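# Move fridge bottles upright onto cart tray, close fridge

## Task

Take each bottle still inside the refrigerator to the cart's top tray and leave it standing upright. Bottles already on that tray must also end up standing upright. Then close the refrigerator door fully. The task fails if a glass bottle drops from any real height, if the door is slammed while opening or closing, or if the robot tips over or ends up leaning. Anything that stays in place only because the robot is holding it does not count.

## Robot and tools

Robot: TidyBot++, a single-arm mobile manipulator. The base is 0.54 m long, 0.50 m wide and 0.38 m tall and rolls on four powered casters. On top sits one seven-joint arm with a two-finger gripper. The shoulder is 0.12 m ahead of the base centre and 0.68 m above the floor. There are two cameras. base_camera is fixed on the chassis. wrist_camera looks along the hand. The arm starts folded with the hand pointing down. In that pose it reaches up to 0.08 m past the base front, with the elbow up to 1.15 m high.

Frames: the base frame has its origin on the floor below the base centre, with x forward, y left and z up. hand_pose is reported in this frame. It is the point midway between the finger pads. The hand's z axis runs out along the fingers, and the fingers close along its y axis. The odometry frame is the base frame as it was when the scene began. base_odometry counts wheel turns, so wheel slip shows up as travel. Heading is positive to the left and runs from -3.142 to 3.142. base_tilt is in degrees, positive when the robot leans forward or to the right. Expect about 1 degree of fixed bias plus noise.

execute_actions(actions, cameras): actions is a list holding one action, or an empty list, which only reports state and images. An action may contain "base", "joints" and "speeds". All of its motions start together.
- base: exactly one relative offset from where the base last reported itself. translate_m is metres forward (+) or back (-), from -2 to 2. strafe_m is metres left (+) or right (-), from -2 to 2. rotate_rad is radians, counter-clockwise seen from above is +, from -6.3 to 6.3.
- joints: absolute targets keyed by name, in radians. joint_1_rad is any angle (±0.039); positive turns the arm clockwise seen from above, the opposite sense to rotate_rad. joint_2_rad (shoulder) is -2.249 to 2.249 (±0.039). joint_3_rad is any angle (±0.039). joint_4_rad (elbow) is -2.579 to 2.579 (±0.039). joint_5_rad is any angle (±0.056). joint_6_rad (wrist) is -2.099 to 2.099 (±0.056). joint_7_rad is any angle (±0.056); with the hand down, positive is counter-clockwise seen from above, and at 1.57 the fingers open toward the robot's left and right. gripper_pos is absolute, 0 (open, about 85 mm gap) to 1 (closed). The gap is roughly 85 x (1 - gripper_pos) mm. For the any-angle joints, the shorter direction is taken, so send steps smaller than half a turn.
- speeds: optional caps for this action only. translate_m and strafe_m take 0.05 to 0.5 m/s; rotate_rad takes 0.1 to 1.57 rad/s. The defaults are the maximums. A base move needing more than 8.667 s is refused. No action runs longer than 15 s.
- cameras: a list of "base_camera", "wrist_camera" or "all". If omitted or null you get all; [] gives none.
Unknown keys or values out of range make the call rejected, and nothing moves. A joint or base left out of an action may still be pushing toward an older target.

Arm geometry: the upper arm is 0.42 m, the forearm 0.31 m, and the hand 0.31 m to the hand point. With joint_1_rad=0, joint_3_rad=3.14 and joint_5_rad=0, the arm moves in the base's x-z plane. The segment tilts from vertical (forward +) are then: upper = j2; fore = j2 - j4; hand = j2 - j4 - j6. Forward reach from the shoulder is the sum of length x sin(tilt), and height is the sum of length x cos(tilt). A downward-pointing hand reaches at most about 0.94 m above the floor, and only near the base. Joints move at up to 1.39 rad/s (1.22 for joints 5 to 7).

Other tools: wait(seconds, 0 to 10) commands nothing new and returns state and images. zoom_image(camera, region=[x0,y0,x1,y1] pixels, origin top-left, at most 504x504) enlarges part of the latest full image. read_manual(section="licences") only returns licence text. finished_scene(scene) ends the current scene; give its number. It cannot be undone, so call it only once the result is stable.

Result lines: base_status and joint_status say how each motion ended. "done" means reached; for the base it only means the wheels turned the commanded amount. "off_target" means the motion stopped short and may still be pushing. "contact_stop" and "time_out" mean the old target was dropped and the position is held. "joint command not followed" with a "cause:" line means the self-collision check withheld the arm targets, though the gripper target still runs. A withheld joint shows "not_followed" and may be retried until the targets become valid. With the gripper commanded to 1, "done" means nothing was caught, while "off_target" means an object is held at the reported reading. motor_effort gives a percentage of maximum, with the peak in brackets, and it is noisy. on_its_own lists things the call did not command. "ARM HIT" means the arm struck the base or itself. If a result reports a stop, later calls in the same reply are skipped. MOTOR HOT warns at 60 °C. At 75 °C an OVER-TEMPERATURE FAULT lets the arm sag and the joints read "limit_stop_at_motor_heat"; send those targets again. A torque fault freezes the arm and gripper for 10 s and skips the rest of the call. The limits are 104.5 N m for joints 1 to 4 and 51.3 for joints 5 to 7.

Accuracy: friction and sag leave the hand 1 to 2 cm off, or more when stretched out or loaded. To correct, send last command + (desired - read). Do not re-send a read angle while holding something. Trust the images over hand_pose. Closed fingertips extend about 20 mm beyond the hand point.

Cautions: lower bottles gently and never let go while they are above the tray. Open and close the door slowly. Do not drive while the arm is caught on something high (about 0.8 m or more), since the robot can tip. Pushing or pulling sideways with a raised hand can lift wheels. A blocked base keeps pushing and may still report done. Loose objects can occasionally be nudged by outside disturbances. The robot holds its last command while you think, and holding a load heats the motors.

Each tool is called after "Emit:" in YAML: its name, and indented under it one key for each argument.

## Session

Emit:
execute_actions:
  actions: []

Scene clock: 0.00 s.
base_odometry: x=+0.000 y=+0.000 heading=+0.000 (m, m, rad; odometry frame)
base_tilt: forward=+0.3 right=+0.3 (deg)
base_status: not commanded
joint_positions: joint_1_rad=-0.021 joint_2_rad=-0.367 joint_3_rad=+3.148 joint_4_rad=-2.537 joint_5_rad=+0.007 joint_6_rad=-0.911 joint_7_rad=+1.590 gripper_pos=+0.000
joint_status: not commanded
motor_effort: joint_1_rad=+0 joint_2_rad=-2 joint_3_rad=+0 joint_4_rad=+18 joint_5_rad=-1 joint_6_rad=+2 joint_7_rad=+1 (%)
hand_pose: x=+0.2467 y=+0.0017 z=+0.5866 quat_wxyz=(+0.002, +0.999, +0.019, +0.030) (m; base frame)
pictures: base_camera, wrist_camera
Images, in order (width x height): base_camera 644x364, wrist_camera 644x476.

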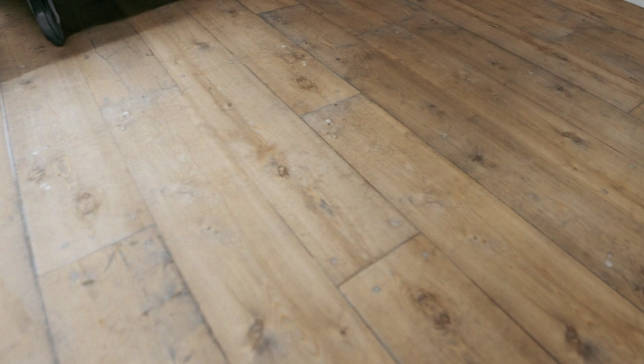

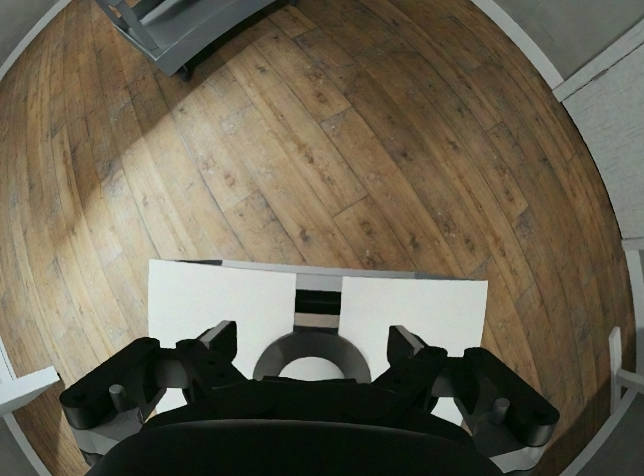

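Emit:
execute_actions:
  actions:
    - {"base":{"rotate_rad":0.6},"joints":{"joint_2_rad":-0.55,"joint_4_rad":-2.2,"joint_6_rad":0.1}}

Emit:
execute_actions:
  actions:
    - {"joints":{"joint_1_rad":-1.57}}
  cameras: ["wrist_camera"]

Scene clock: 5.20 s.
base_odometry: x=+0.000 y=+0.000 heading=+0.599 (m, m, rad; odometry frame)
base_tilt: forward=+0.3 right=+0.3 (deg)
base_status: done
joint_positions: joint_1_rad=-0.021 joint_2_rad=-0.540 joint_3_rad=+3.148 joint_4_rad=-2.205 joint_5_rad=+0.007 joint_6_rad=+0.069 joint_7_rad=+1.590 gripper_pos=+0.000
joint_status: all done
motor_effort: joint_1_rad=-1(1) joint_2_rad=-4(5) joint_3_rad=+0(1) joint_4_rad=+23(24) joint_5_rad=-1(2) joint_6_rad=+9(9) joint_7_rad=+1(1) (%)
hand_pose: x=+0.5268 y=+0.0066 z=+1.0056 quat_wxyz=(+0.002, +0.716, +0.014, +0.698) (m; base frame)
pictures: base_camera, wrist_camera
Images, in order (width x height): base_camera 644x364, wrist_camera 644x476.

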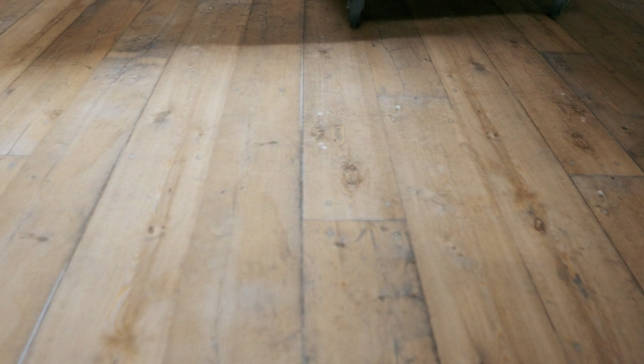

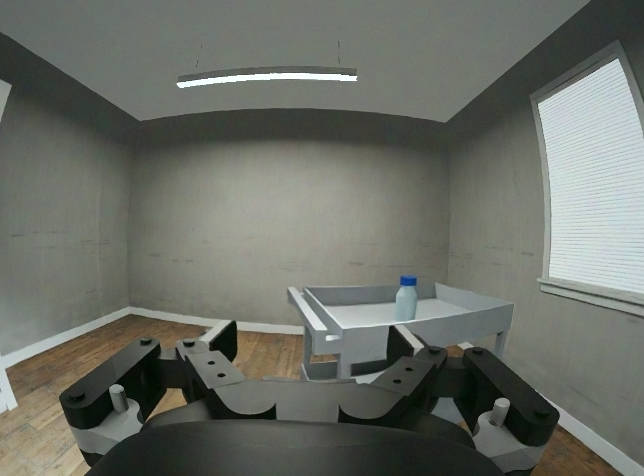

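Scene clock: 7.97 s.
base_odometry: x=+0.000 y=+0.000 heading=+0.599 (m, m, rad; odometry frame)
base_tilt: forward=+0.3 right=+0.3 (deg)
base_status: not commanded
joint_positions: joint_1_rad=-1.560 joint_2_rad=-0.540 joint_3_rad=+3.148 joint_4_rad=-2.205 joint_5_rad=+0.007 joint_6_rad=+0.069 joint_7_rad=+1.590 gripper_pos=+0.000
joint_status: all done
motor_effort: joint_1_rad=+0(1) joint_2_rad=-4(4) joint_3_rad=+0(1) joint_4_rad=+23(23) joint_5_rad=-1(1) joint_6_rad=+10(9) joint_7_rad=+1(0) (%)
hand_pose: x=+0.1254 y=+0.4078 z=+1.0056 quat_wxyz=(-0.484, +0.504, +0.508, +0.503) (m; base frame)
pictures: wrist_camera
Images, in order (width x height): wrist_camera 644x476.

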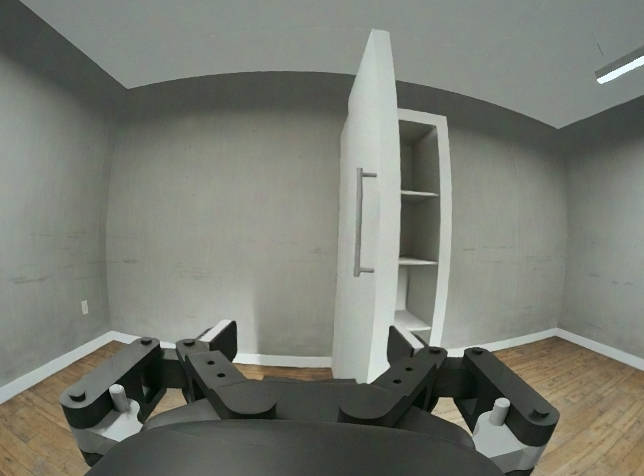

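Emit:
execute_actions:
  actions:
    - {"base":{"translate_m":0.58}}
  cameras: []

Emit:
execute_actions:
  actions:
    - {"base":{"rotate_rad":1.57},"speeds":{"rotate_rad":1.0},"joints":{"joint_1_rad":0.03,"joint_2_rad":-0.3,"joint_4_rad":-2.0,"joint_6_rad":0.05}}

Emit:
execute_actions:
  actions:
    - {"base":{"translate_m":0.4}}

Scene clock: 16.60 s.
base_odometry: x=+0.479 y=+0.328 heading=+0.600 (m, m, rad; odometry frame)
base_tilt: forward=+0.3 right=+0.3 (deg)
base_status: done
joint_positions: joint_1_rad=-1.561 joint_2_rad=-0.540 joint_3_rad=+3.148 joint_4_rad=-2.205 joint_5_rad=+0.007 joint_6_rad=+0.069 joint_7_rad=+1.590 gripper_pos=+0.000
joint_status: not commanded
motor_effort: joint_1_rad=+0(0) joint_2_rad=-4(5) joint_3_rad=+0(3) joint_4_rad=+23(23) joint_5_rad=-1(0) joint_6_rad=+10(10) joint_7_rad=+2(1) (%)
hand_pose: x=+0.1249 y=+0.4078 z=+1.0056 quat_wxyz=(-0.484, +0.504, +0.508, +0.503) (m; base frame)
pictures: none
No camera images: the call's "cameras" was empty. Leave "cameras" out to get every camera's image.

Scene clock: 19.40 s.
base_odometry: x=+0.479 y=+0.328 heading=+2.169 (m, m, rad; odometry frame)
base_tilt: forward=+0.3 right=+0.3 (deg)
base_status: done
joint_positions: joint_1_rad=+0.022 joint_2_rad=-0.320 joint_3_rad=+3.148 joint_4_rad=-2.020 joint_5_rad=+0.007 joint_6_rad=+0.069 joint_7_rad=+1.590 gripper_pos=+0.000
joint_status: all done
motor_effort: joint_1_rad=+0(1) joint_2_rad=-11(11) joint_3_rad=+0(1) joint_4_rad=+23(23) joint_5_rad=-1(0) joint_6_rad=+9(9) joint_7_rad=+0(1) (%)
hand_pose: x=+0.6089 y=-0.0131 z=+1.0222 quat_wxyz=(+0.018, +0.728, -0.001, +0.685) (m; base frame)
pictures: base_camera, wrist_camera
Images, in order (width x height): base_camera 644x364, wrist_camera 644x476.

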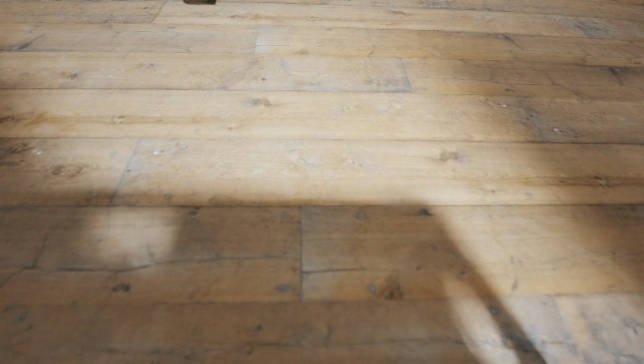

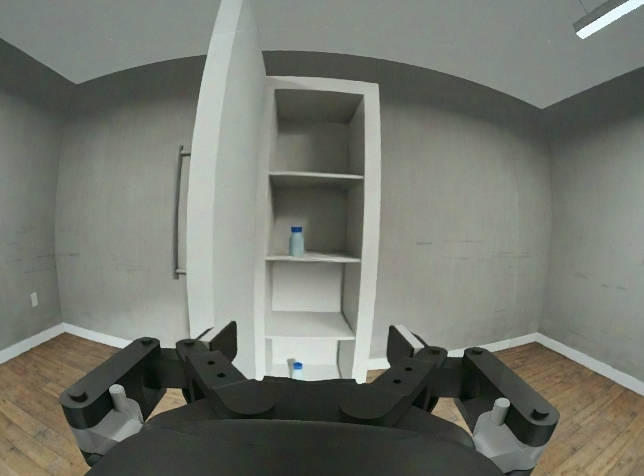

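Scene clock: 21.57 s.
base_odometry: x=+0.253 y=+0.658 heading=+2.170 (m, m, rad; odometry frame)
base_tilt: forward=+0.3 right=+0.3 (deg)
base_status: done
joint_positions: joint_1_rad=+0.022 joint_2_rad=-0.304 joint_3_rad=+3.148 joint_4_rad=-2.016 joint_5_rad=+0.007 joint_6_rad=+0.069 joint_7_rad=+1.590 gripper_pos=+0.000
joint_status: not commanded
motor_effort: joint_1_rad=+0(1) joint_2_rad=-12(14) joint_3_rad=+0(1) joint_4_rad=+23(24) joint_5_rad=-1(1) joint_6_rad=+9(10) joint_7_rad=+1(1) (%)
hand_pose: x=+0.6147 y=-0.0133 z=+1.0169 quat_wxyz=(+0.018, +0.732, -0.001, +0.681) (m; base frame)
pictures: base_camera, wrist_camera
Images, in order (width x height): base_camera 644x364, wrist_camera 644x476.

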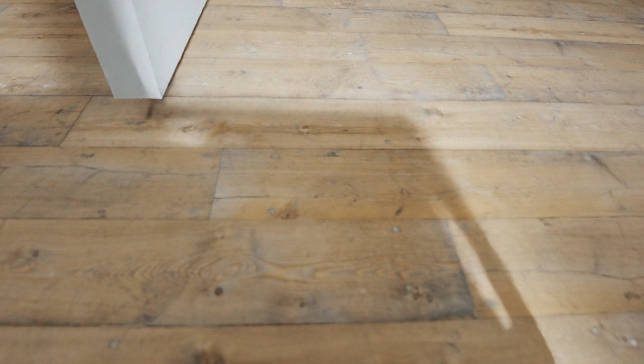

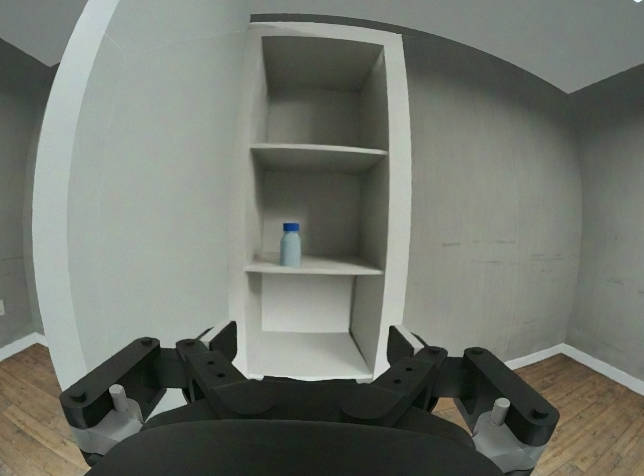

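Emit:
execute_actions:
  actions:
    - {"base":{"strafe_m":-0.06},"joints":{"joint_1_rad":-0.12,"joint_2_rad":-0.31,"joint_4_rad":-1.95,"joint_6_rad":-0.23}}
  cameras: []

Emit:
execute_actions:
  actions:
    - {"base":{"translate_m":0.5},"speeds":{"translate_m":0.3}}

Scene clock: 29.23 s.
base_odometry: x=+0.302 y=+0.692 heading=+2.170 (m, m, rad; odometry frame)
base_tilt: forward=+0.4 right=+0.3 (deg)
base_status: done
joint_positions: joint_1_rad=-0.110 joint_2_rad=-0.304 joint_3_rad=+3.148 joint_4_rad=-1.970 joint_5_rad=+0.007 joint_6_rad=-0.188 joint_7_rad=+1.590 gripper_pos=+0.000
joint_status: all done
motor_effort: joint_1_rad=+0(1) joint_2_rad=-11(13) joint_3_rad=+0(3) joint_4_rad=+22(24) joint_5_rad=-1(1) joint_6_rad=+9(9) joint_7_rad=+1(1) (%)
hand_pose: x=+0.6023 y=+0.0506 z=+0.9661 quat_wxyz=(-0.023, +0.798, +0.051, +0.599) (m; base frame)
pictures: none
No camera images: the call's "cameras" was empty. Leave "cameras" out to get every camera's image.

Scene clock: 31.87 s.
base_odometry: x=+0.020 y=+1.106 heading=+2.170 (m, m, rad; odometry frame)
base_tilt: forward=+0.3 right=+0.3 (deg)
base_status: done
joint_positions: joint_1_rad=-0.110 joint_2_rad=-0.306 joint_3_rad=+3.148 joint_4_rad=-1.967 joint_5_rad=+0.007 joint_6_rad=-0.189 joint_7_rad=+1.590 gripper_pos=+0.000
joint_status: not commanded
motor_effort: joint_1_rad=+0(0) joint_2_rad=-11(15) joint_3_rad=+0(1) joint_4_rad=+23(24) joint_5_rad=+0(1) joint_6_rad=+10(9) joint_7_rad=+1(1) (%)
hand_pose: x=+0.6019 y=+0.0506 z=+0.9693 quat_wxyz=(-0.024, +0.797, +0.051, +0.602) (m; base frame)
pictures: base_camera, wrist_camera
Images, in order (width x height): base_camera 644x364, wrist_camera 644x476.

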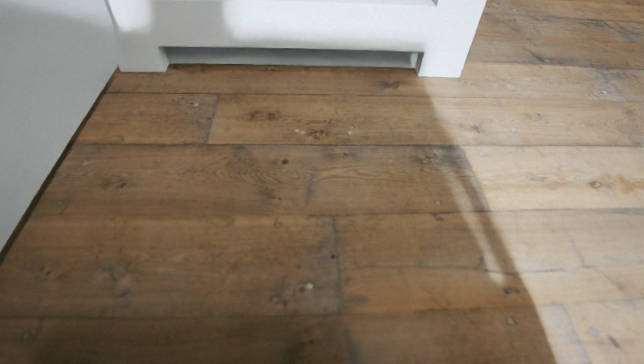

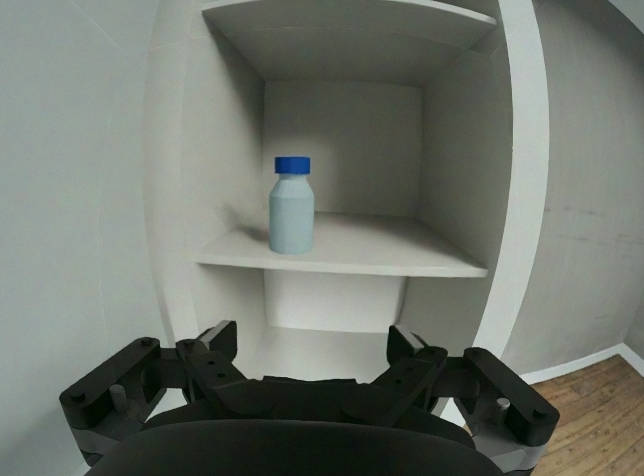

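Emit:
execute_actions:
  actions:
    - {"base":{"strafe_m":0.04},"joints":{"joint_1_rad":-0.2}}
  cameras: []

Emit:
execute_actions:
  actions:
    - {"base":{"translate_m":0.17},"speeds":{"translate_m":0.2}}

Scene clock: 38.23 s.
base_odometry: x=-0.001 y=+1.089 heading=+2.167 (m, m, rad; odometry frame)
base_tilt: forward=+0.3 right=+0.3 (deg)
base_status: strafe_m time_out (by the wheels' count: +0.027 of +0.040)
joint_positions: joint_1_rad=-0.199 joint_2_rad=-0.306 joint_3_rad=+3.143 joint_4_rad=-1.965 joint_5_rad=+0.007 joint_6_rad=-0.190 joint_7_rad=+1.590 gripper_pos=+0.000
joint_status: all done
motor_effort: joint_1_rad=+0(6) joint_2_rad=-12(19) joint_3_rad=+0(11) joint_4_rad=+23(24) joint_5_rad=-1(0) joint_6_rad=+9(10) joint_7_rad=+1(1) (%)
hand_pose: x=+0.5951 y=+0.0960 z=+0.9702 quat_wxyz=(-0.051, +0.793, +0.089, +0.600) (m; base frame)
pictures: none
No camera images: the call's "cameras" was empty. Leave "cameras" out to get every camera's image.

not run: a stop came earlier in this reply.

Emit:
execute_actions:
  actions:
    - {"base":{"strafe_m":-0.035},"joints":{"joint_1_rad":-0.27}}
  cameras: []

Emit:
execute_actions:
  actions:
    - {"base":{"translate_m":0.17},"speeds":{"translate_m":0.2}}

Scene clock: 42.70 s.
base_odometry: x=+0.028 y=+1.108 heading=+2.167 (m, m, rad; odometry frame)
base_tilt: forward=+0.3 right=+0.4 (deg)
base_status: done
joint_positions: joint_1_rad=-0.260 joint_2_rad=-0.306 joint_3_rad=+3.144 joint_4_rad=-1.965 joint_5_rad=+0.007 joint_6_rad=-0.190 joint_7_rad=+1.590 gripper_pos=+0.000
joint_status: all done
motor_effort: joint_1_rad=+0(0) joint_2_rad=-12(13) joint_3_rad=+0(2) joint_4_rad=+23(23) joint_5_rad=+0(1) joint_6_rad=+9(9) joint_7_rad=+1(1) (%)
hand_pose: x=+0.5884 y=+0.1246 z=+0.9702 quat_wxyz=(-0.069, +0.790, +0.112, +0.599) (m; base frame)
pictures: none
No camera images: the call's "cameras" was empty. Leave "cameras" out to get every camera's image.

Scene clock: 44.33 s.
base_odometry: x=-0.068 y=+1.249 heading=+2.167 (m, m, rad; odometry frame)
base_tilt: forward=+0.3 right=+0.3 (deg)
base_status: done
joint_positions: joint_1_rad=-0.261 joint_2_rad=-0.307 joint_3_rad=+3.144 joint_4_rad=-1.965 joint_5_rad=+0.007 joint_6_rad=-0.190 joint_7_rad=+1.590 gripper_pos=+0.000
joint_status: not commanded
motor_effort: joint_1_rad=+0(1) joint_2_rad=-12(14) joint_3_rad=+0(2) joint_4_rad=+22(23) joint_5_rad=+0(0) joint_6_rad=+9(9) joint_7_rad=+1(1) (%)
hand_pose: x=+0.5882 y=+0.1246 z=+0.9708 quat_wxyz=(-0.069, +0.790, +0.112, +0.599) (m; base frame)
pictures: base_camera, wrist_camera
Images, in order (width x height): base_camera 644x364, wrist_camera 644x476.

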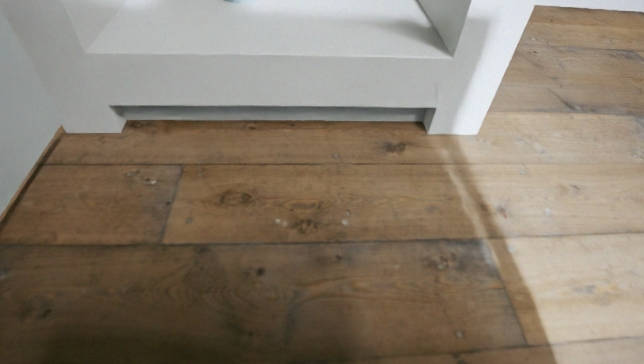

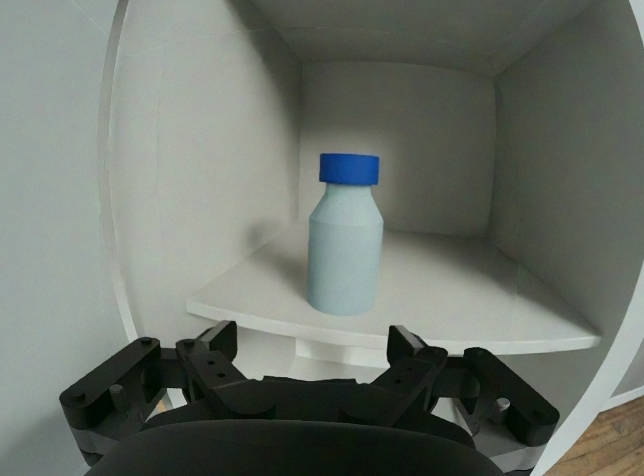

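Emit:
execute_actions:
  actions:
    - {"joints":{"joint_1_rad":-0.2,"joint_4_rad":-1.99}}
  cameras: []

Emit:
execute_actions:
  actions:
    - {"base":{"translate_m":0.05},"speeds":{"translate_m":0.1}}
  cameras: ["wrist_camera"]

Scene clock: 49.03 s.
base_odometry: x=-0.068 y=+1.249 heading=+2.167 (m, m, rad; odometry frame)
base_tilt: forward=+0.3 right=+0.3 (deg)
base_status: not commanded
joint_positions: joint_1_rad=-0.205 joint_2_rad=-0.307 joint_3_rad=+3.145 joint_4_rad=-1.977 joint_5_rad=+0.007 joint_6_rad=-0.190 joint_7_rad=+1.590 gripper_pos=+0.000
joint_status: all done
motor_effort: joint_1_rad=+0(1) joint_2_rad=-11(11) joint_3_rad=+0(1) joint_4_rad=+23(22) joint_5_rad=+0(0) joint_6_rad=+10(9) joint_7_rad=+0(0) (%)
hand_pose: x=+0.5931 y=+0.0975 z=+0.9630 quat_wxyz=(-0.052, +0.796, +0.090, +0.596) (m; base frame)
pictures: none
No camera images: the call's "cameras" was empty. Leave "cameras" out to get every camera's image.

Scene clock: 50.10 s.
base_odometry: x=-0.096 y=+1.291 heading=+2.167 (m, m, rad; odometry frame)
base_tilt: forward=+0.3 right=+0.3 (deg)
base_status: done
joint_positions: joint_1_rad=-0.205 joint_2_rad=-0.308 joint_3_rad=+3.145 joint_4_rad=-1.977 joint_5_rad=+0.007 joint_6_rad=-0.190 joint_7_rad=+1.590 gripper_pos=+0.000
joint_status: not commanded
motor_effort: joint_1_rad=+0(0) joint_2_rad=-11(14) joint_3_rad=+0(1) joint_4_rad=+22(23) joint_5_rad=-1(1) joint_6_rad=+10(9) joint_7_rad=+1(1) (%)
hand_pose: x=+0.5929 y=+0.0975 z=+0.9633 quat_wxyz=(-0.052, +0.796, +0.090, +0.596) (m; base frame)
pictures: wrist_camera
Images, in order (width x height): wrist_camera 644x476.

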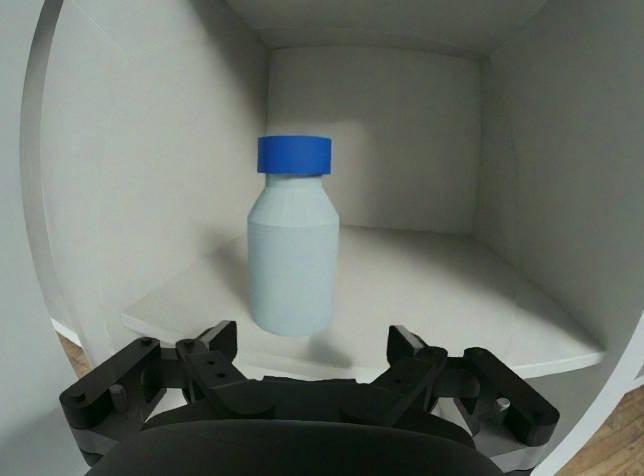

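Emit:
execute_actions:
  actions:
    - {"joints":{"joint_1_rad":-0.27,"joint_4_rad":-1.92}}
  cameras: []

Emit:
execute_actions:
  actions:
    - {"base":{"translate_m":0.06},"speeds":{"translate_m":0.1}}
  cameras: ["wrist_camera"]

Scene clock: 56.43 s.
base_odometry: x=-0.096 y=+1.291 heading=+2.167 (m, m, rad; odometry frame)
base_tilt: forward=+0.3 right=+0.3 (deg)
base_status: not commanded
joint_positions: joint_1_rad=-0.265 joint_2_rad=-0.308 joint_3_rad=+3.145 joint_4_rad=-1.929 joint_5_rad=+0.007 joint_6_rad=-0.190 joint_7_rad=+1.590 gripper_pos=+0.000
joint_status: all done
motor_effort: joint_1_rad=-1(0) joint_2_rad=-12(12) joint_3_rad=+0(1) joint_4_rad=+23(23) joint_5_rad=+0(1) joint_6_rad=+9(10) joint_7_rad=+1(1) (%)
hand_pose: x=+0.5911 y=+0.1270 z=+0.9928 quat_wxyz=(-0.072, +0.779, +0.112, +0.613) (m; base frame)
pictures: none
No camera images: the call's "cameras" was empty. Leave "cameras" out to get every camera's image.

Scene clock: 57.60 s.
base_odometry: x=-0.130 y=+1.340 heading=+2.167 (m, m, rad; odometry frame)
base_tilt: forward=+0.3 right=+0.3 (deg)
base_status: done
joint_positions: joint_1_rad=-0.265 joint_2_rad=-0.308 joint_3_rad=+3.145 joint_4_rad=-1.929 joint_5_rad=+0.007 joint_6_rad=-0.190 joint_7_rad=+1.590 gripper_pos=+0.000
joint_status: not commanded
motor_effort: joint_1_rad=+0(1) joint_2_rad=-12(14) joint_3_rad=+0(1) joint_4_rad=+23(23) joint_5_rad=-1(1) joint_6_rad=+9(10) joint_7_rad=+1(0) (%)
hand_pose: x=+0.5909 y=+0.1270 z=+0.9930 quat_wxyz=(-0.072, +0.779, +0.112, +0.613) (m; base frame)
pictures: wrist_camera
Images, in order (width x height): wrist_camera 644x476.

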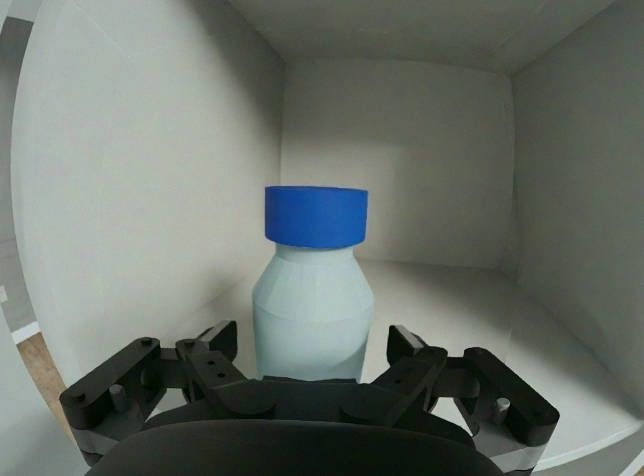

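Emit:
execute_actions:
  actions:
    - {"base":{"translate_m":0.022},"speeds":{"translate_m":0.05},"joints":{"joint_4_rad":-1.98}}
  cameras: ["wrist_camera"]

Scene clock: 61.87 s.
base_odometry: x=-0.142 y=+1.359 heading=+2.167 (m, m, rad; odometry frame)
base_tilt: forward=+0.3 right=+0.3 (deg)
base_status: done
joint_positions: joint_1_rad=-0.265 joint_2_rad=-0.308 joint_3_rad=+3.145 joint_4_rad=-1.970 joint_5_rad=+0.007 joint_6_rad=-0.190 joint_7_rad=+1.590 gripper_pos=+0.000
joint_status: all done
motor_effort: joint_1_rad=+0(0) joint_2_rad=-12(14) joint_3_rad=+0(0) joint_4_rad=+23(24) joint_5_rad=+0(0) joint_6_rad=+9(10) joint_7_rad=+1(1) (%)
hand_pose: x=+0.5869 y=+0.1260 z=+0.9681 quat_wxyz=(-0.070, +0.791, +0.114, +0.597) (m; base frame)
pictures: wrist_camera
Images, in order (width x height): wrist_camera 644x476.

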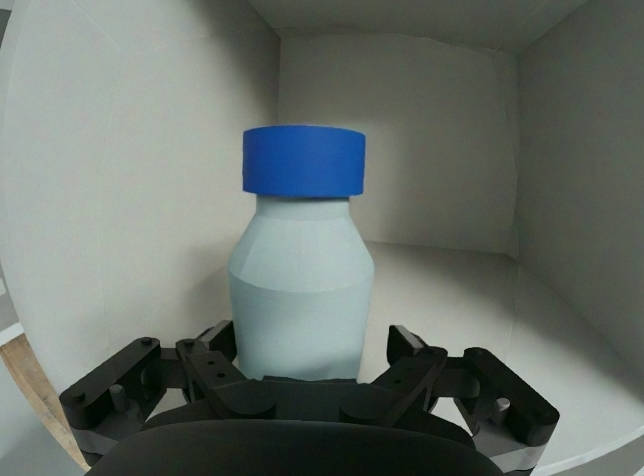

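Emit:
execute_actions:
  actions:
    - {"joints":{"gripper_pos":1}}
  cameras: ["wrist_camera"]

Emit:
execute_actions:
  actions:
    - {"joints":{"joint_4_rad":-1.87,"joint_6_rad":-0.22}}
  cameras: []

Emit:
execute_actions:
  actions:
    - {"base":{"translate_m":-0.2},"speeds":{"translate_m":0.15},"joints":{"joint_1_rad":-0.15}}
  cameras: ["wrist_camera"]

Emit:
execute_actions:
  actions:
    - {"base":{"translate_m":-0.75},"speeds":{"translate_m":0.35},"joints":{"joint_1_rad":0.1,"joint_2_rad":-0.4,"joint_4_rad":-1.7,"joint_6_rad":-0.48}}
  cameras: []

Emit:
execute_actions:
  actions:
    - {"joints":{"joint_1_rad":1.2}}

Scene clock: 71.20 s.
base_odometry: x=-0.142 y=+1.359 heading=+2.167 (m, m, rad; odometry frame)
base_tilt: forward=+0.3 right=+0.3 (deg)
base_status: not commanded
joint_positions: joint_1_rad=-0.269 joint_2_rad=-0.310 joint_3_rad=+3.144 joint_4_rad=-1.970 joint_5_rad=+0.007 joint_6_rad=-0.190 joint_7_rad=+1.590 gripper_pos=+0.253
joint_status: gripper_pos off_target (ended at +0.253, target +1.000)
motor_effort: joint_1_rad=+1(2) joint_2_rad=-10(11) joint_3_rad=+1(2) joint_4_rad=+21(23) joint_5_rad=+1(1) joint_6_rad=+7(9) joint_7_rad=+1(1) (%)
hand_pose: x=+0.5858 y=+0.1281 z=+0.9689 quat_wxyz=(-0.072, +0.790, +0.116, +0.598) (m; base frame)
pictures: wrist_camera
Images, in order (width x height): wrist_camera 644x476.

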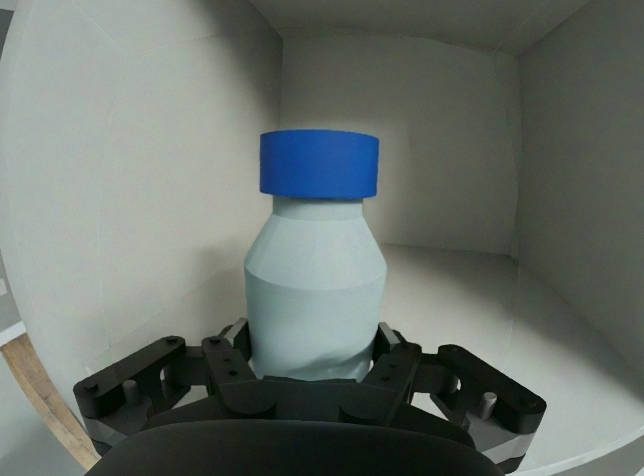

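Scene clock: 72.20 s.
base_odometry: x=-0.142 y=+1.359 heading=+2.167 (m, m, rad; odometry frame)
base_tilt: forward=+0.4 right=+0.3 (deg)
base_status: not commanded
joint_positions: joint_1_rad=-0.269 joint_2_rad=-0.299 joint_3_rad=+3.144 joint_4_rad=-1.910 joint_5_rad=+0.007 joint_6_rad=-0.205 joint_7_rad=+1.590 gripper_pos=+0.253
joint_status: joint_4_rad off_target (ended at -1.910, target -1.870); the others done
motor_effort: joint_1_rad=-1(1) joint_2_rad=-15(17) joint_3_rad=+0(1) joint_4_rad=+27(29) joint_5_rad=+0(0) joint_6_rad=+13(15) joint_7_rad=+0(1) (%)
hand_pose: x=+0.5938 y=+0.1302 z=+0.9956 quat_wxyz=(-0.073, +0.780, +0.114, +0.611) (m; base frame)
pictures: none
No camera images: the call's "cameras" was empty. Leave "cameras" out to get every camera's image.

Scene clock: 74.23 s.
base_odometry: x=-0.030 y=+1.193 heading=+2.166 (m, m, rad; odometry frame)
base_tilt: forward=+0.3 right=+0.3 (deg)
base_status: done
joint_positions: joint_1_rad=-0.155 joint_2_rad=-0.294 joint_3_rad=+3.147 joint_4_rad=-1.910 joint_5_rad=+0.007 joint_6_rad=-0.205 joint_7_rad=+1.590 gripper_pos=+0.253
joint_status: all done
motor_effort: joint_1_rad=-1(2) joint_2_rad=-16(18) joint_3_rad=+0(1) joint_4_rad=+27(29) joint_5_rad=-1(1) joint_6_rad=+13(13) joint_7_rad=+1(0) (%)
hand_pose: x=+0.6072 y=+0.0742 z=+0.9935 quat_wxyz=(-0.038, +0.787, +0.069, +0.612) (m; base frame)
pictures: wrist_camera
Images, in order (width x height): wrist_camera 644x476.

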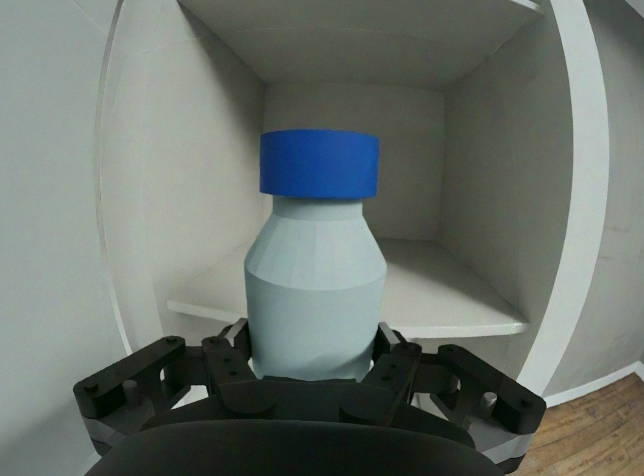

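Scene clock: 77.47 s.
base_odometry: x=+0.389 y=+0.571 heading=+2.165 (m, m, rad; odometry frame)
base_tilt: forward=+0.2 right=+0.3 (deg)
base_status: done
joint_positions: joint_1_rad=+0.093 joint_2_rad=-0.378 joint_3_rad=+3.148 joint_4_rad=-1.739 joint_5_rad=+0.007 joint_6_rad=-0.462 joint_7_rad=+1.590 gripper_pos=+0.253
joint_status: all done
motor_effort: joint_1_rad=+0(1) joint_2_rad=-13(20) joint_3_rad=+0(2) joint_4_rad=+27(27) joint_5_rad=-1(2) joint_6_rad=+13(12) joint_7_rad=+1(1) (%)
hand_pose: x=+0.5704 y=-0.0454 z=+1.0606 quat_wxyz=(+0.038, +0.790, -0.031, +0.611) (m; base frame)
pictures: none
No camera images: the call's "cameras" was empty. Leave "cameras" out to get every camera's image.

Scene clock: 79.83 s.
base_odometry: x=+0.389 y=+0.571 heading=+2.165 (m, m, rad; odometry frame)
base_tilt: forward=+0.3 right=+0.3 (deg)
base_status: not commanded
joint_positions: joint_1_rad=+1.191 joint_2_rad=-0.378 joint_3_rad=+3.149 joint_4_rad=-1.739 joint_5_rad=+0.007 joint_6_rad=-0.462 joint_7_rad=+1.590 gripper_pos=+0.253
joint_status: all done
motor_effort: joint_1_rad=-1(1) joint_2_rad=-12(13) joint_3_rad=+0(1) joint_4_rad=+27(27) joint_5_rad=-1(1) joint_6_rad=+13(13) joint_7_rad=+1(0) (%)
hand_pose: x=+0.2837 y=-0.4227 z=+1.0606 quat_wxyz=(+0.352, +0.658, -0.439, +0.501) (m; base frame)
pictures: base_camera, wrist_camera
Images, in order (width x height): base_camera 644x364, wrist_camera 644x476.

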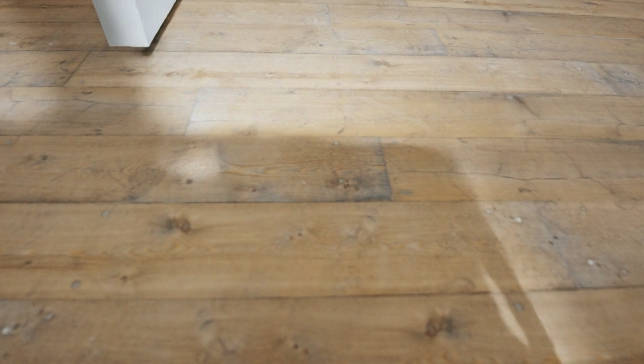

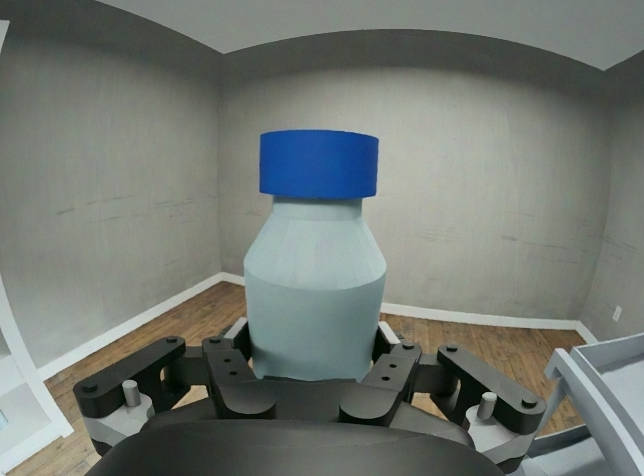

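Emit:
execute_actions:
  actions:
    - {"base":{"rotate_rad":-1.57},"speeds":{"rotate_rad":0.8},"joints":{"joint_1_rad":-0.2}}

Emit:
execute_actions:
  actions:
    - {"base":{"strafe_m":-0.45},"speeds":{"strafe_m":0.25},"joints":{"joint_1_rad":0.0}}

Scene clock: 86.93 s.
base_odometry: x=+0.389 y=+0.571 heading=+0.596 (m, m, rad; odometry frame)
base_tilt: forward=+0.3 right=+0.3 (deg)
base_status: done
joint_positions: joint_1_rad=-0.189 joint_2_rad=-0.378 joint_3_rad=+3.148 joint_4_rad=-1.739 joint_5_rad=+0.007 joint_6_rad=-0.463 joint_7_rad=+1.590 gripper_pos=+0.253
joint_status: all done
motor_effort: joint_1_rad=+0(2) joint_2_rad=-12(13) joint_3_rad=+0(2) joint_4_rad=+27(28) joint_5_rad=-2(2) joint_6_rad=+13(13) joint_7_rad=+1(1) (%)
hand_pose: x=+0.5652 y=+0.0819 z=+1.0606 quat_wxyz=(-0.048, +0.786, +0.081, +0.611) (m; base frame)
pictures: base_camera, wrist_camera
Images, in order (width x height): base_camera 644x364, wrist_camera 644x476.

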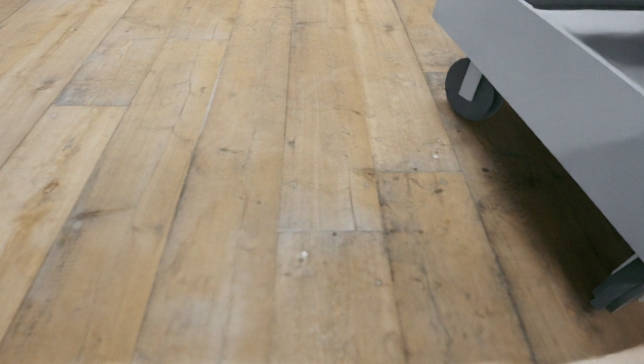

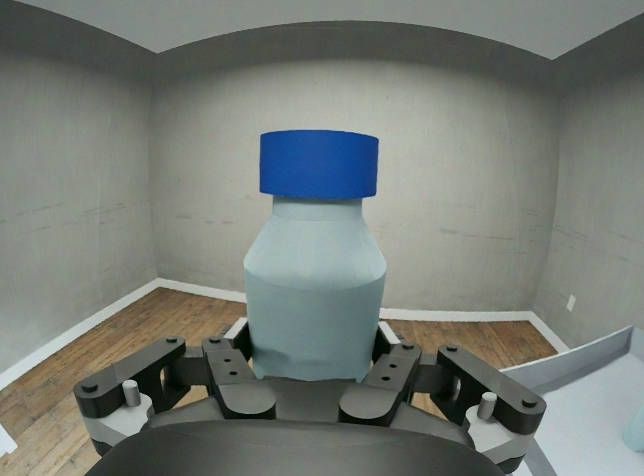

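Scene clock: 89.63 s.
base_odometry: x=+0.641 y=+0.198 heading=+0.595 (m, m, rad; odometry frame)
base_tilt: forward=+0.3 right=+0.3 (deg)
base_status: done
joint_positions: joint_1_rad=-0.005 joint_2_rad=-0.378 joint_3_rad=+3.151 joint_4_rad=-1.739 joint_5_rad=+0.007 joint_6_rad=-0.463 joint_7_rad=+1.590 gripper_pos=+0.253
joint_status: all done
motor_effort: joint_1_rad=+0(1) joint_2_rad=-12(13) joint_3_rad=+0(3) joint_4_rad=+27(28) joint_5_rad=-1(0) joint_6_rad=+13(13) joint_7_rad=+1(1) (%)
hand_pose: x=+0.5726 y=-0.0028 z=+1.0606 quat_wxyz=(+0.009, +0.791, +0.007, +0.612) (m; base frame)
pictures: base_camera, wrist_camera
Images, in order (width x height): base_camera 644x364, wrist_camera 644x476.

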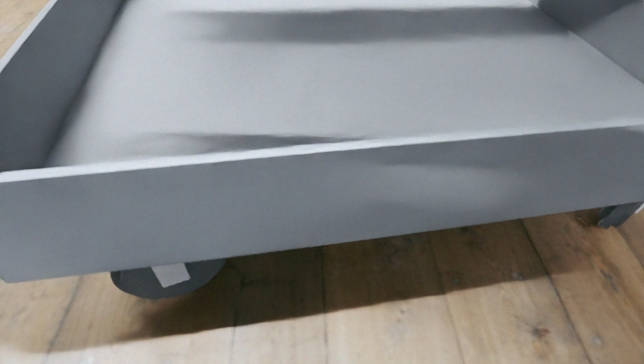

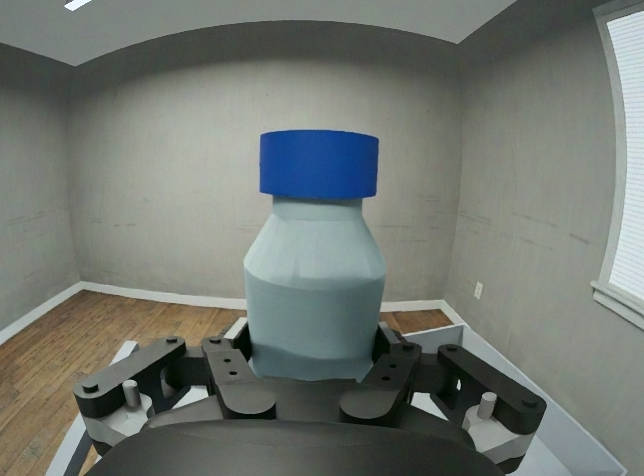

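Emit:
execute_actions:
  actions:
    - {"base":{"strafe_m":0.06},"joints":{"joint_2_rad":-0.33,"joint_4_rad":-1.95,"joint_6_rad":-0.18}}
  cameras: ["wrist_camera"]

Scene clock: 94.53 s.
base_odometry: x=+0.608 y=+0.248 heading=+0.596 (m, m, rad; odometry frame)
base_tilt: forward=+0.3 right=+0.4 (deg)
base_status: done
joint_positions: joint_1_rad=-0.005 joint_2_rad=-0.318 joint_3_rad=+3.146 joint_4_rad=-1.966 joint_5_rad=+0.007 joint_6_rad=-0.255 joint_7_rad=+1.590 gripper_pos=+0.253
joint_status: joint_6_rad off_target (ended at -0.255, target -0.180); the others done
motor_effort: joint_1_rad=+0(2) joint_2_rad=-14(16) joint_3_rad=+0(4) joint_4_rad=+27(28) joint_5_rad=-1(1) joint_6_rad=+12(14) joint_7_rad=+1(1) (%)
hand_pose: x=+0.5952 y=+0.0007 z=+0.9560 quat_wxyz=(+0.008, +0.814, +0.010, +0.581) (m; base frame)
pictures: wrist_camera
Images, in order (width x height): wrist_camera 644x476.

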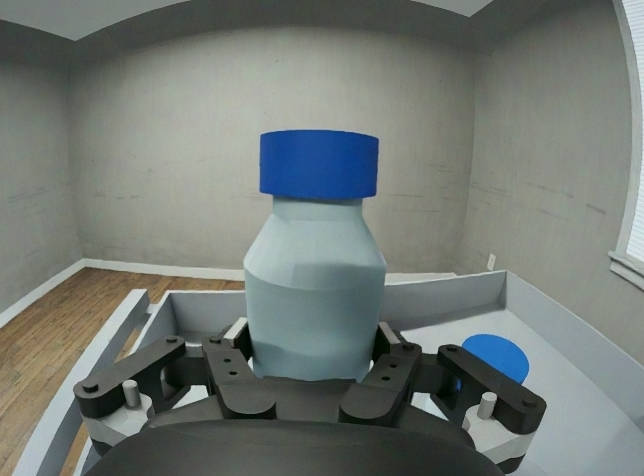

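Emit:
execute_actions:
  actions:
    - {"base":{"strafe_m":0.06},"joints":{"joint_2_rad":-0.3,"joint_4_rad":-2.16,"joint_6_rad":0.13}}
  cameras: ["wrist_camera"]

Emit:
execute_actions:
  actions:
    - {"joints":{"joint_2_rad":-0.23,"joint_4_rad":-2.28,"joint_6_rad":0.23}}
  cameras: ["wrist_camera"]

Scene clock: 100.67 s.
base_odometry: x=+0.574 y=+0.298 heading=+0.595 (m, m, rad; odometry frame)
base_tilt: forward=+0.3 right=+0.3 (deg)
base_status: done
joint_positions: joint_1_rad=-0.004 joint_2_rad=-0.295 joint_3_rad=+3.144 joint_4_rad=-2.173 joint_5_rad=+0.007 joint_6_rad=+0.055 joint_7_rad=+1.590 gripper_pos=+0.253
joint_status: joint_6_rad off_target (ended at +0.055, target +0.130); the others done
motor_effort: joint_1_rad=+0(2) joint_2_rad=-15(16) joint_3_rad=+0(4) joint_4_rad=+27(28) joint_5_rad=+0(1) joint_6_rad=+13(15) joint_7_rad=+0(1) (%)
hand_pose: x=+0.5978 y=+0.0024 z=+0.9114 quat_wxyz=(+0.007, +0.790, +0.011, +0.612) (m; base frame)
pictures: wrist_camera
Images, in order (width x height): wrist_camera 644x476.

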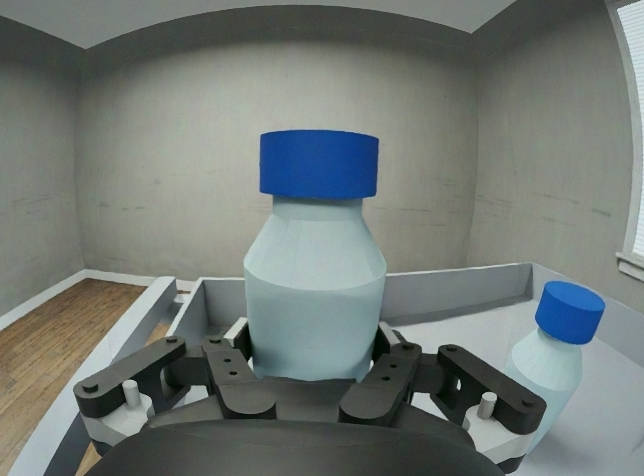

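Scene clock: 101.70 s.
base_odometry: x=+0.574 y=+0.298 heading=+0.595 (m, m, rad; odometry frame)
base_tilt: forward=+0.3 right=+0.3 (deg)
base_status: not commanded
joint_positions: joint_1_rad=-0.004 joint_2_rad=-0.223 joint_3_rad=+3.144 joint_4_rad=-2.294 joint_5_rad=+0.007 joint_6_rad=+0.162 joint_7_rad=+1.590 gripper_pos=+0.253
joint_status: joint_6_rad off_target (ended at +0.162, target +0.230); the others done
motor_effort: joint_1_rad=+0(0) joint_2_rad=-17(18) joint_3_rad=+0(0) joint_4_rad=+25(26) joint_5_rad=-1(1) joint_6_rad=+13(13) joint_7_rad=+0(0) (%)
hand_pose: x=+0.5956 y=+0.0027 z=+0.8381 quat_wxyz=(+0.006, +0.816, +0.012, +0.578) (m; base frame)
pictures: wrist_camera
Images, in order (width x height): wrist_camera 644x476.

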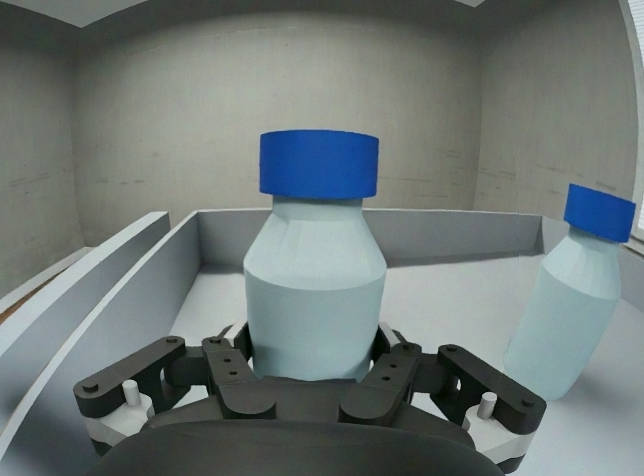

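Emit:
execute_actions:
  actions:
    - {"joints":{"joint_2_rad":-0.21,"joint_4_rad":-2.31,"joint_6_rad":0.27}}
  cameras: ["wrist_camera"]

Scene clock: 106.87 s.
base_odometry: x=+0.574 y=+0.298 heading=+0.595 (m, m, rad; odometry frame)
base_tilt: forward=+0.3 right=+0.3 (deg)
base_status: not commanded
joint_positions: joint_1_rad=-0.004 joint_2_rad=-0.214 joint_3_rad=+3.144 joint_4_rad=-2.313 joint_5_rad=+0.007 joint_6_rad=+0.204 joint_7_rad=+1.590 gripper_pos=+0.253
joint_status: joint_6_rad off_target (ended at +0.204, target +0.270); the others done
motor_effort: joint_1_rad=+0(0) joint_2_rad=-16(17) joint_3_rad=+0(0) joint_4_rad=+24(25) joint_5_rad=-1(1) joint_6_rad=+13(12) joint_7_rad=+0(1) (%)
hand_pose: x=+0.5962 y=+0.0028 z=+0.8352 quat_wxyz=(+0.006, +0.812, +0.012, +0.584) (m; base frame)
pictures: wrist_camera
Images, in order (width x height): wrist_camera 644x476.

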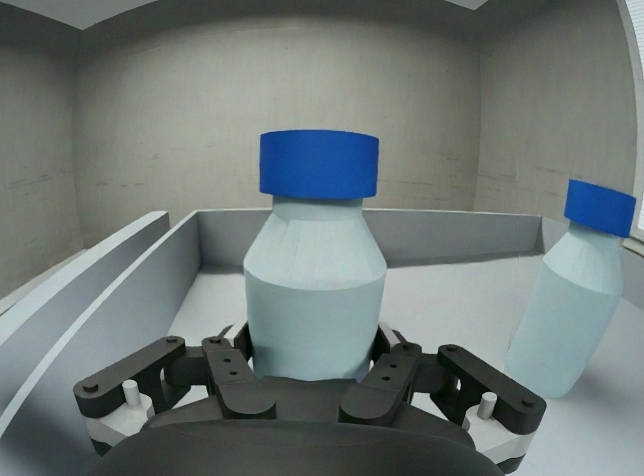

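Emit:
execute_actions:
  actions:
    - {"joints":{"joint_2_rad":-0.17,"joint_4_rad":-2.32,"joint_6_rad":0.26}}
  cameras: ["wrist_camera"]

Scene clock: 111.07 s.
base_odometry: x=+0.574 y=+0.298 heading=+0.595 (m, m, rad; odometry frame)
base_tilt: forward=+0.3 right=+0.3 (deg)
base_status: not commanded
joint_positions: joint_1_rad=-0.004 joint_2_rad=-0.203 joint_3_rad=+3.144 joint_4_rad=-2.313 joint_5_rad=+0.007 joint_6_rad=+0.220 joint_7_rad=+1.590 gripper_pos=+0.253
joint_status: all done
motor_effort: joint_1_rad=-1(0) joint_2_rad=-11(16) joint_3_rad=+0(0) joint_4_rad=+19(23) joint_5_rad=-1(0) joint_6_rad=+8(13) joint_7_rad=+1(2) (%)
hand_pose: x=+0.5995 y=+0.0028 z=+0.8344 quat_wxyz=(+0.006, +0.811, +0.012, +0.585) (m; base frame)
pictures: wrist_camera
Images, in order (width x height): wrist_camera 644x476.

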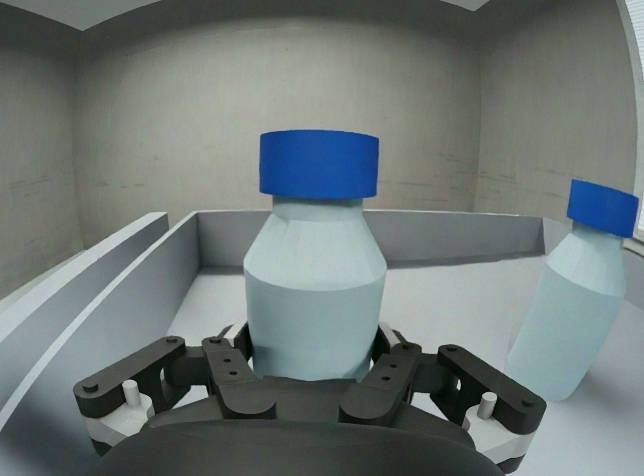

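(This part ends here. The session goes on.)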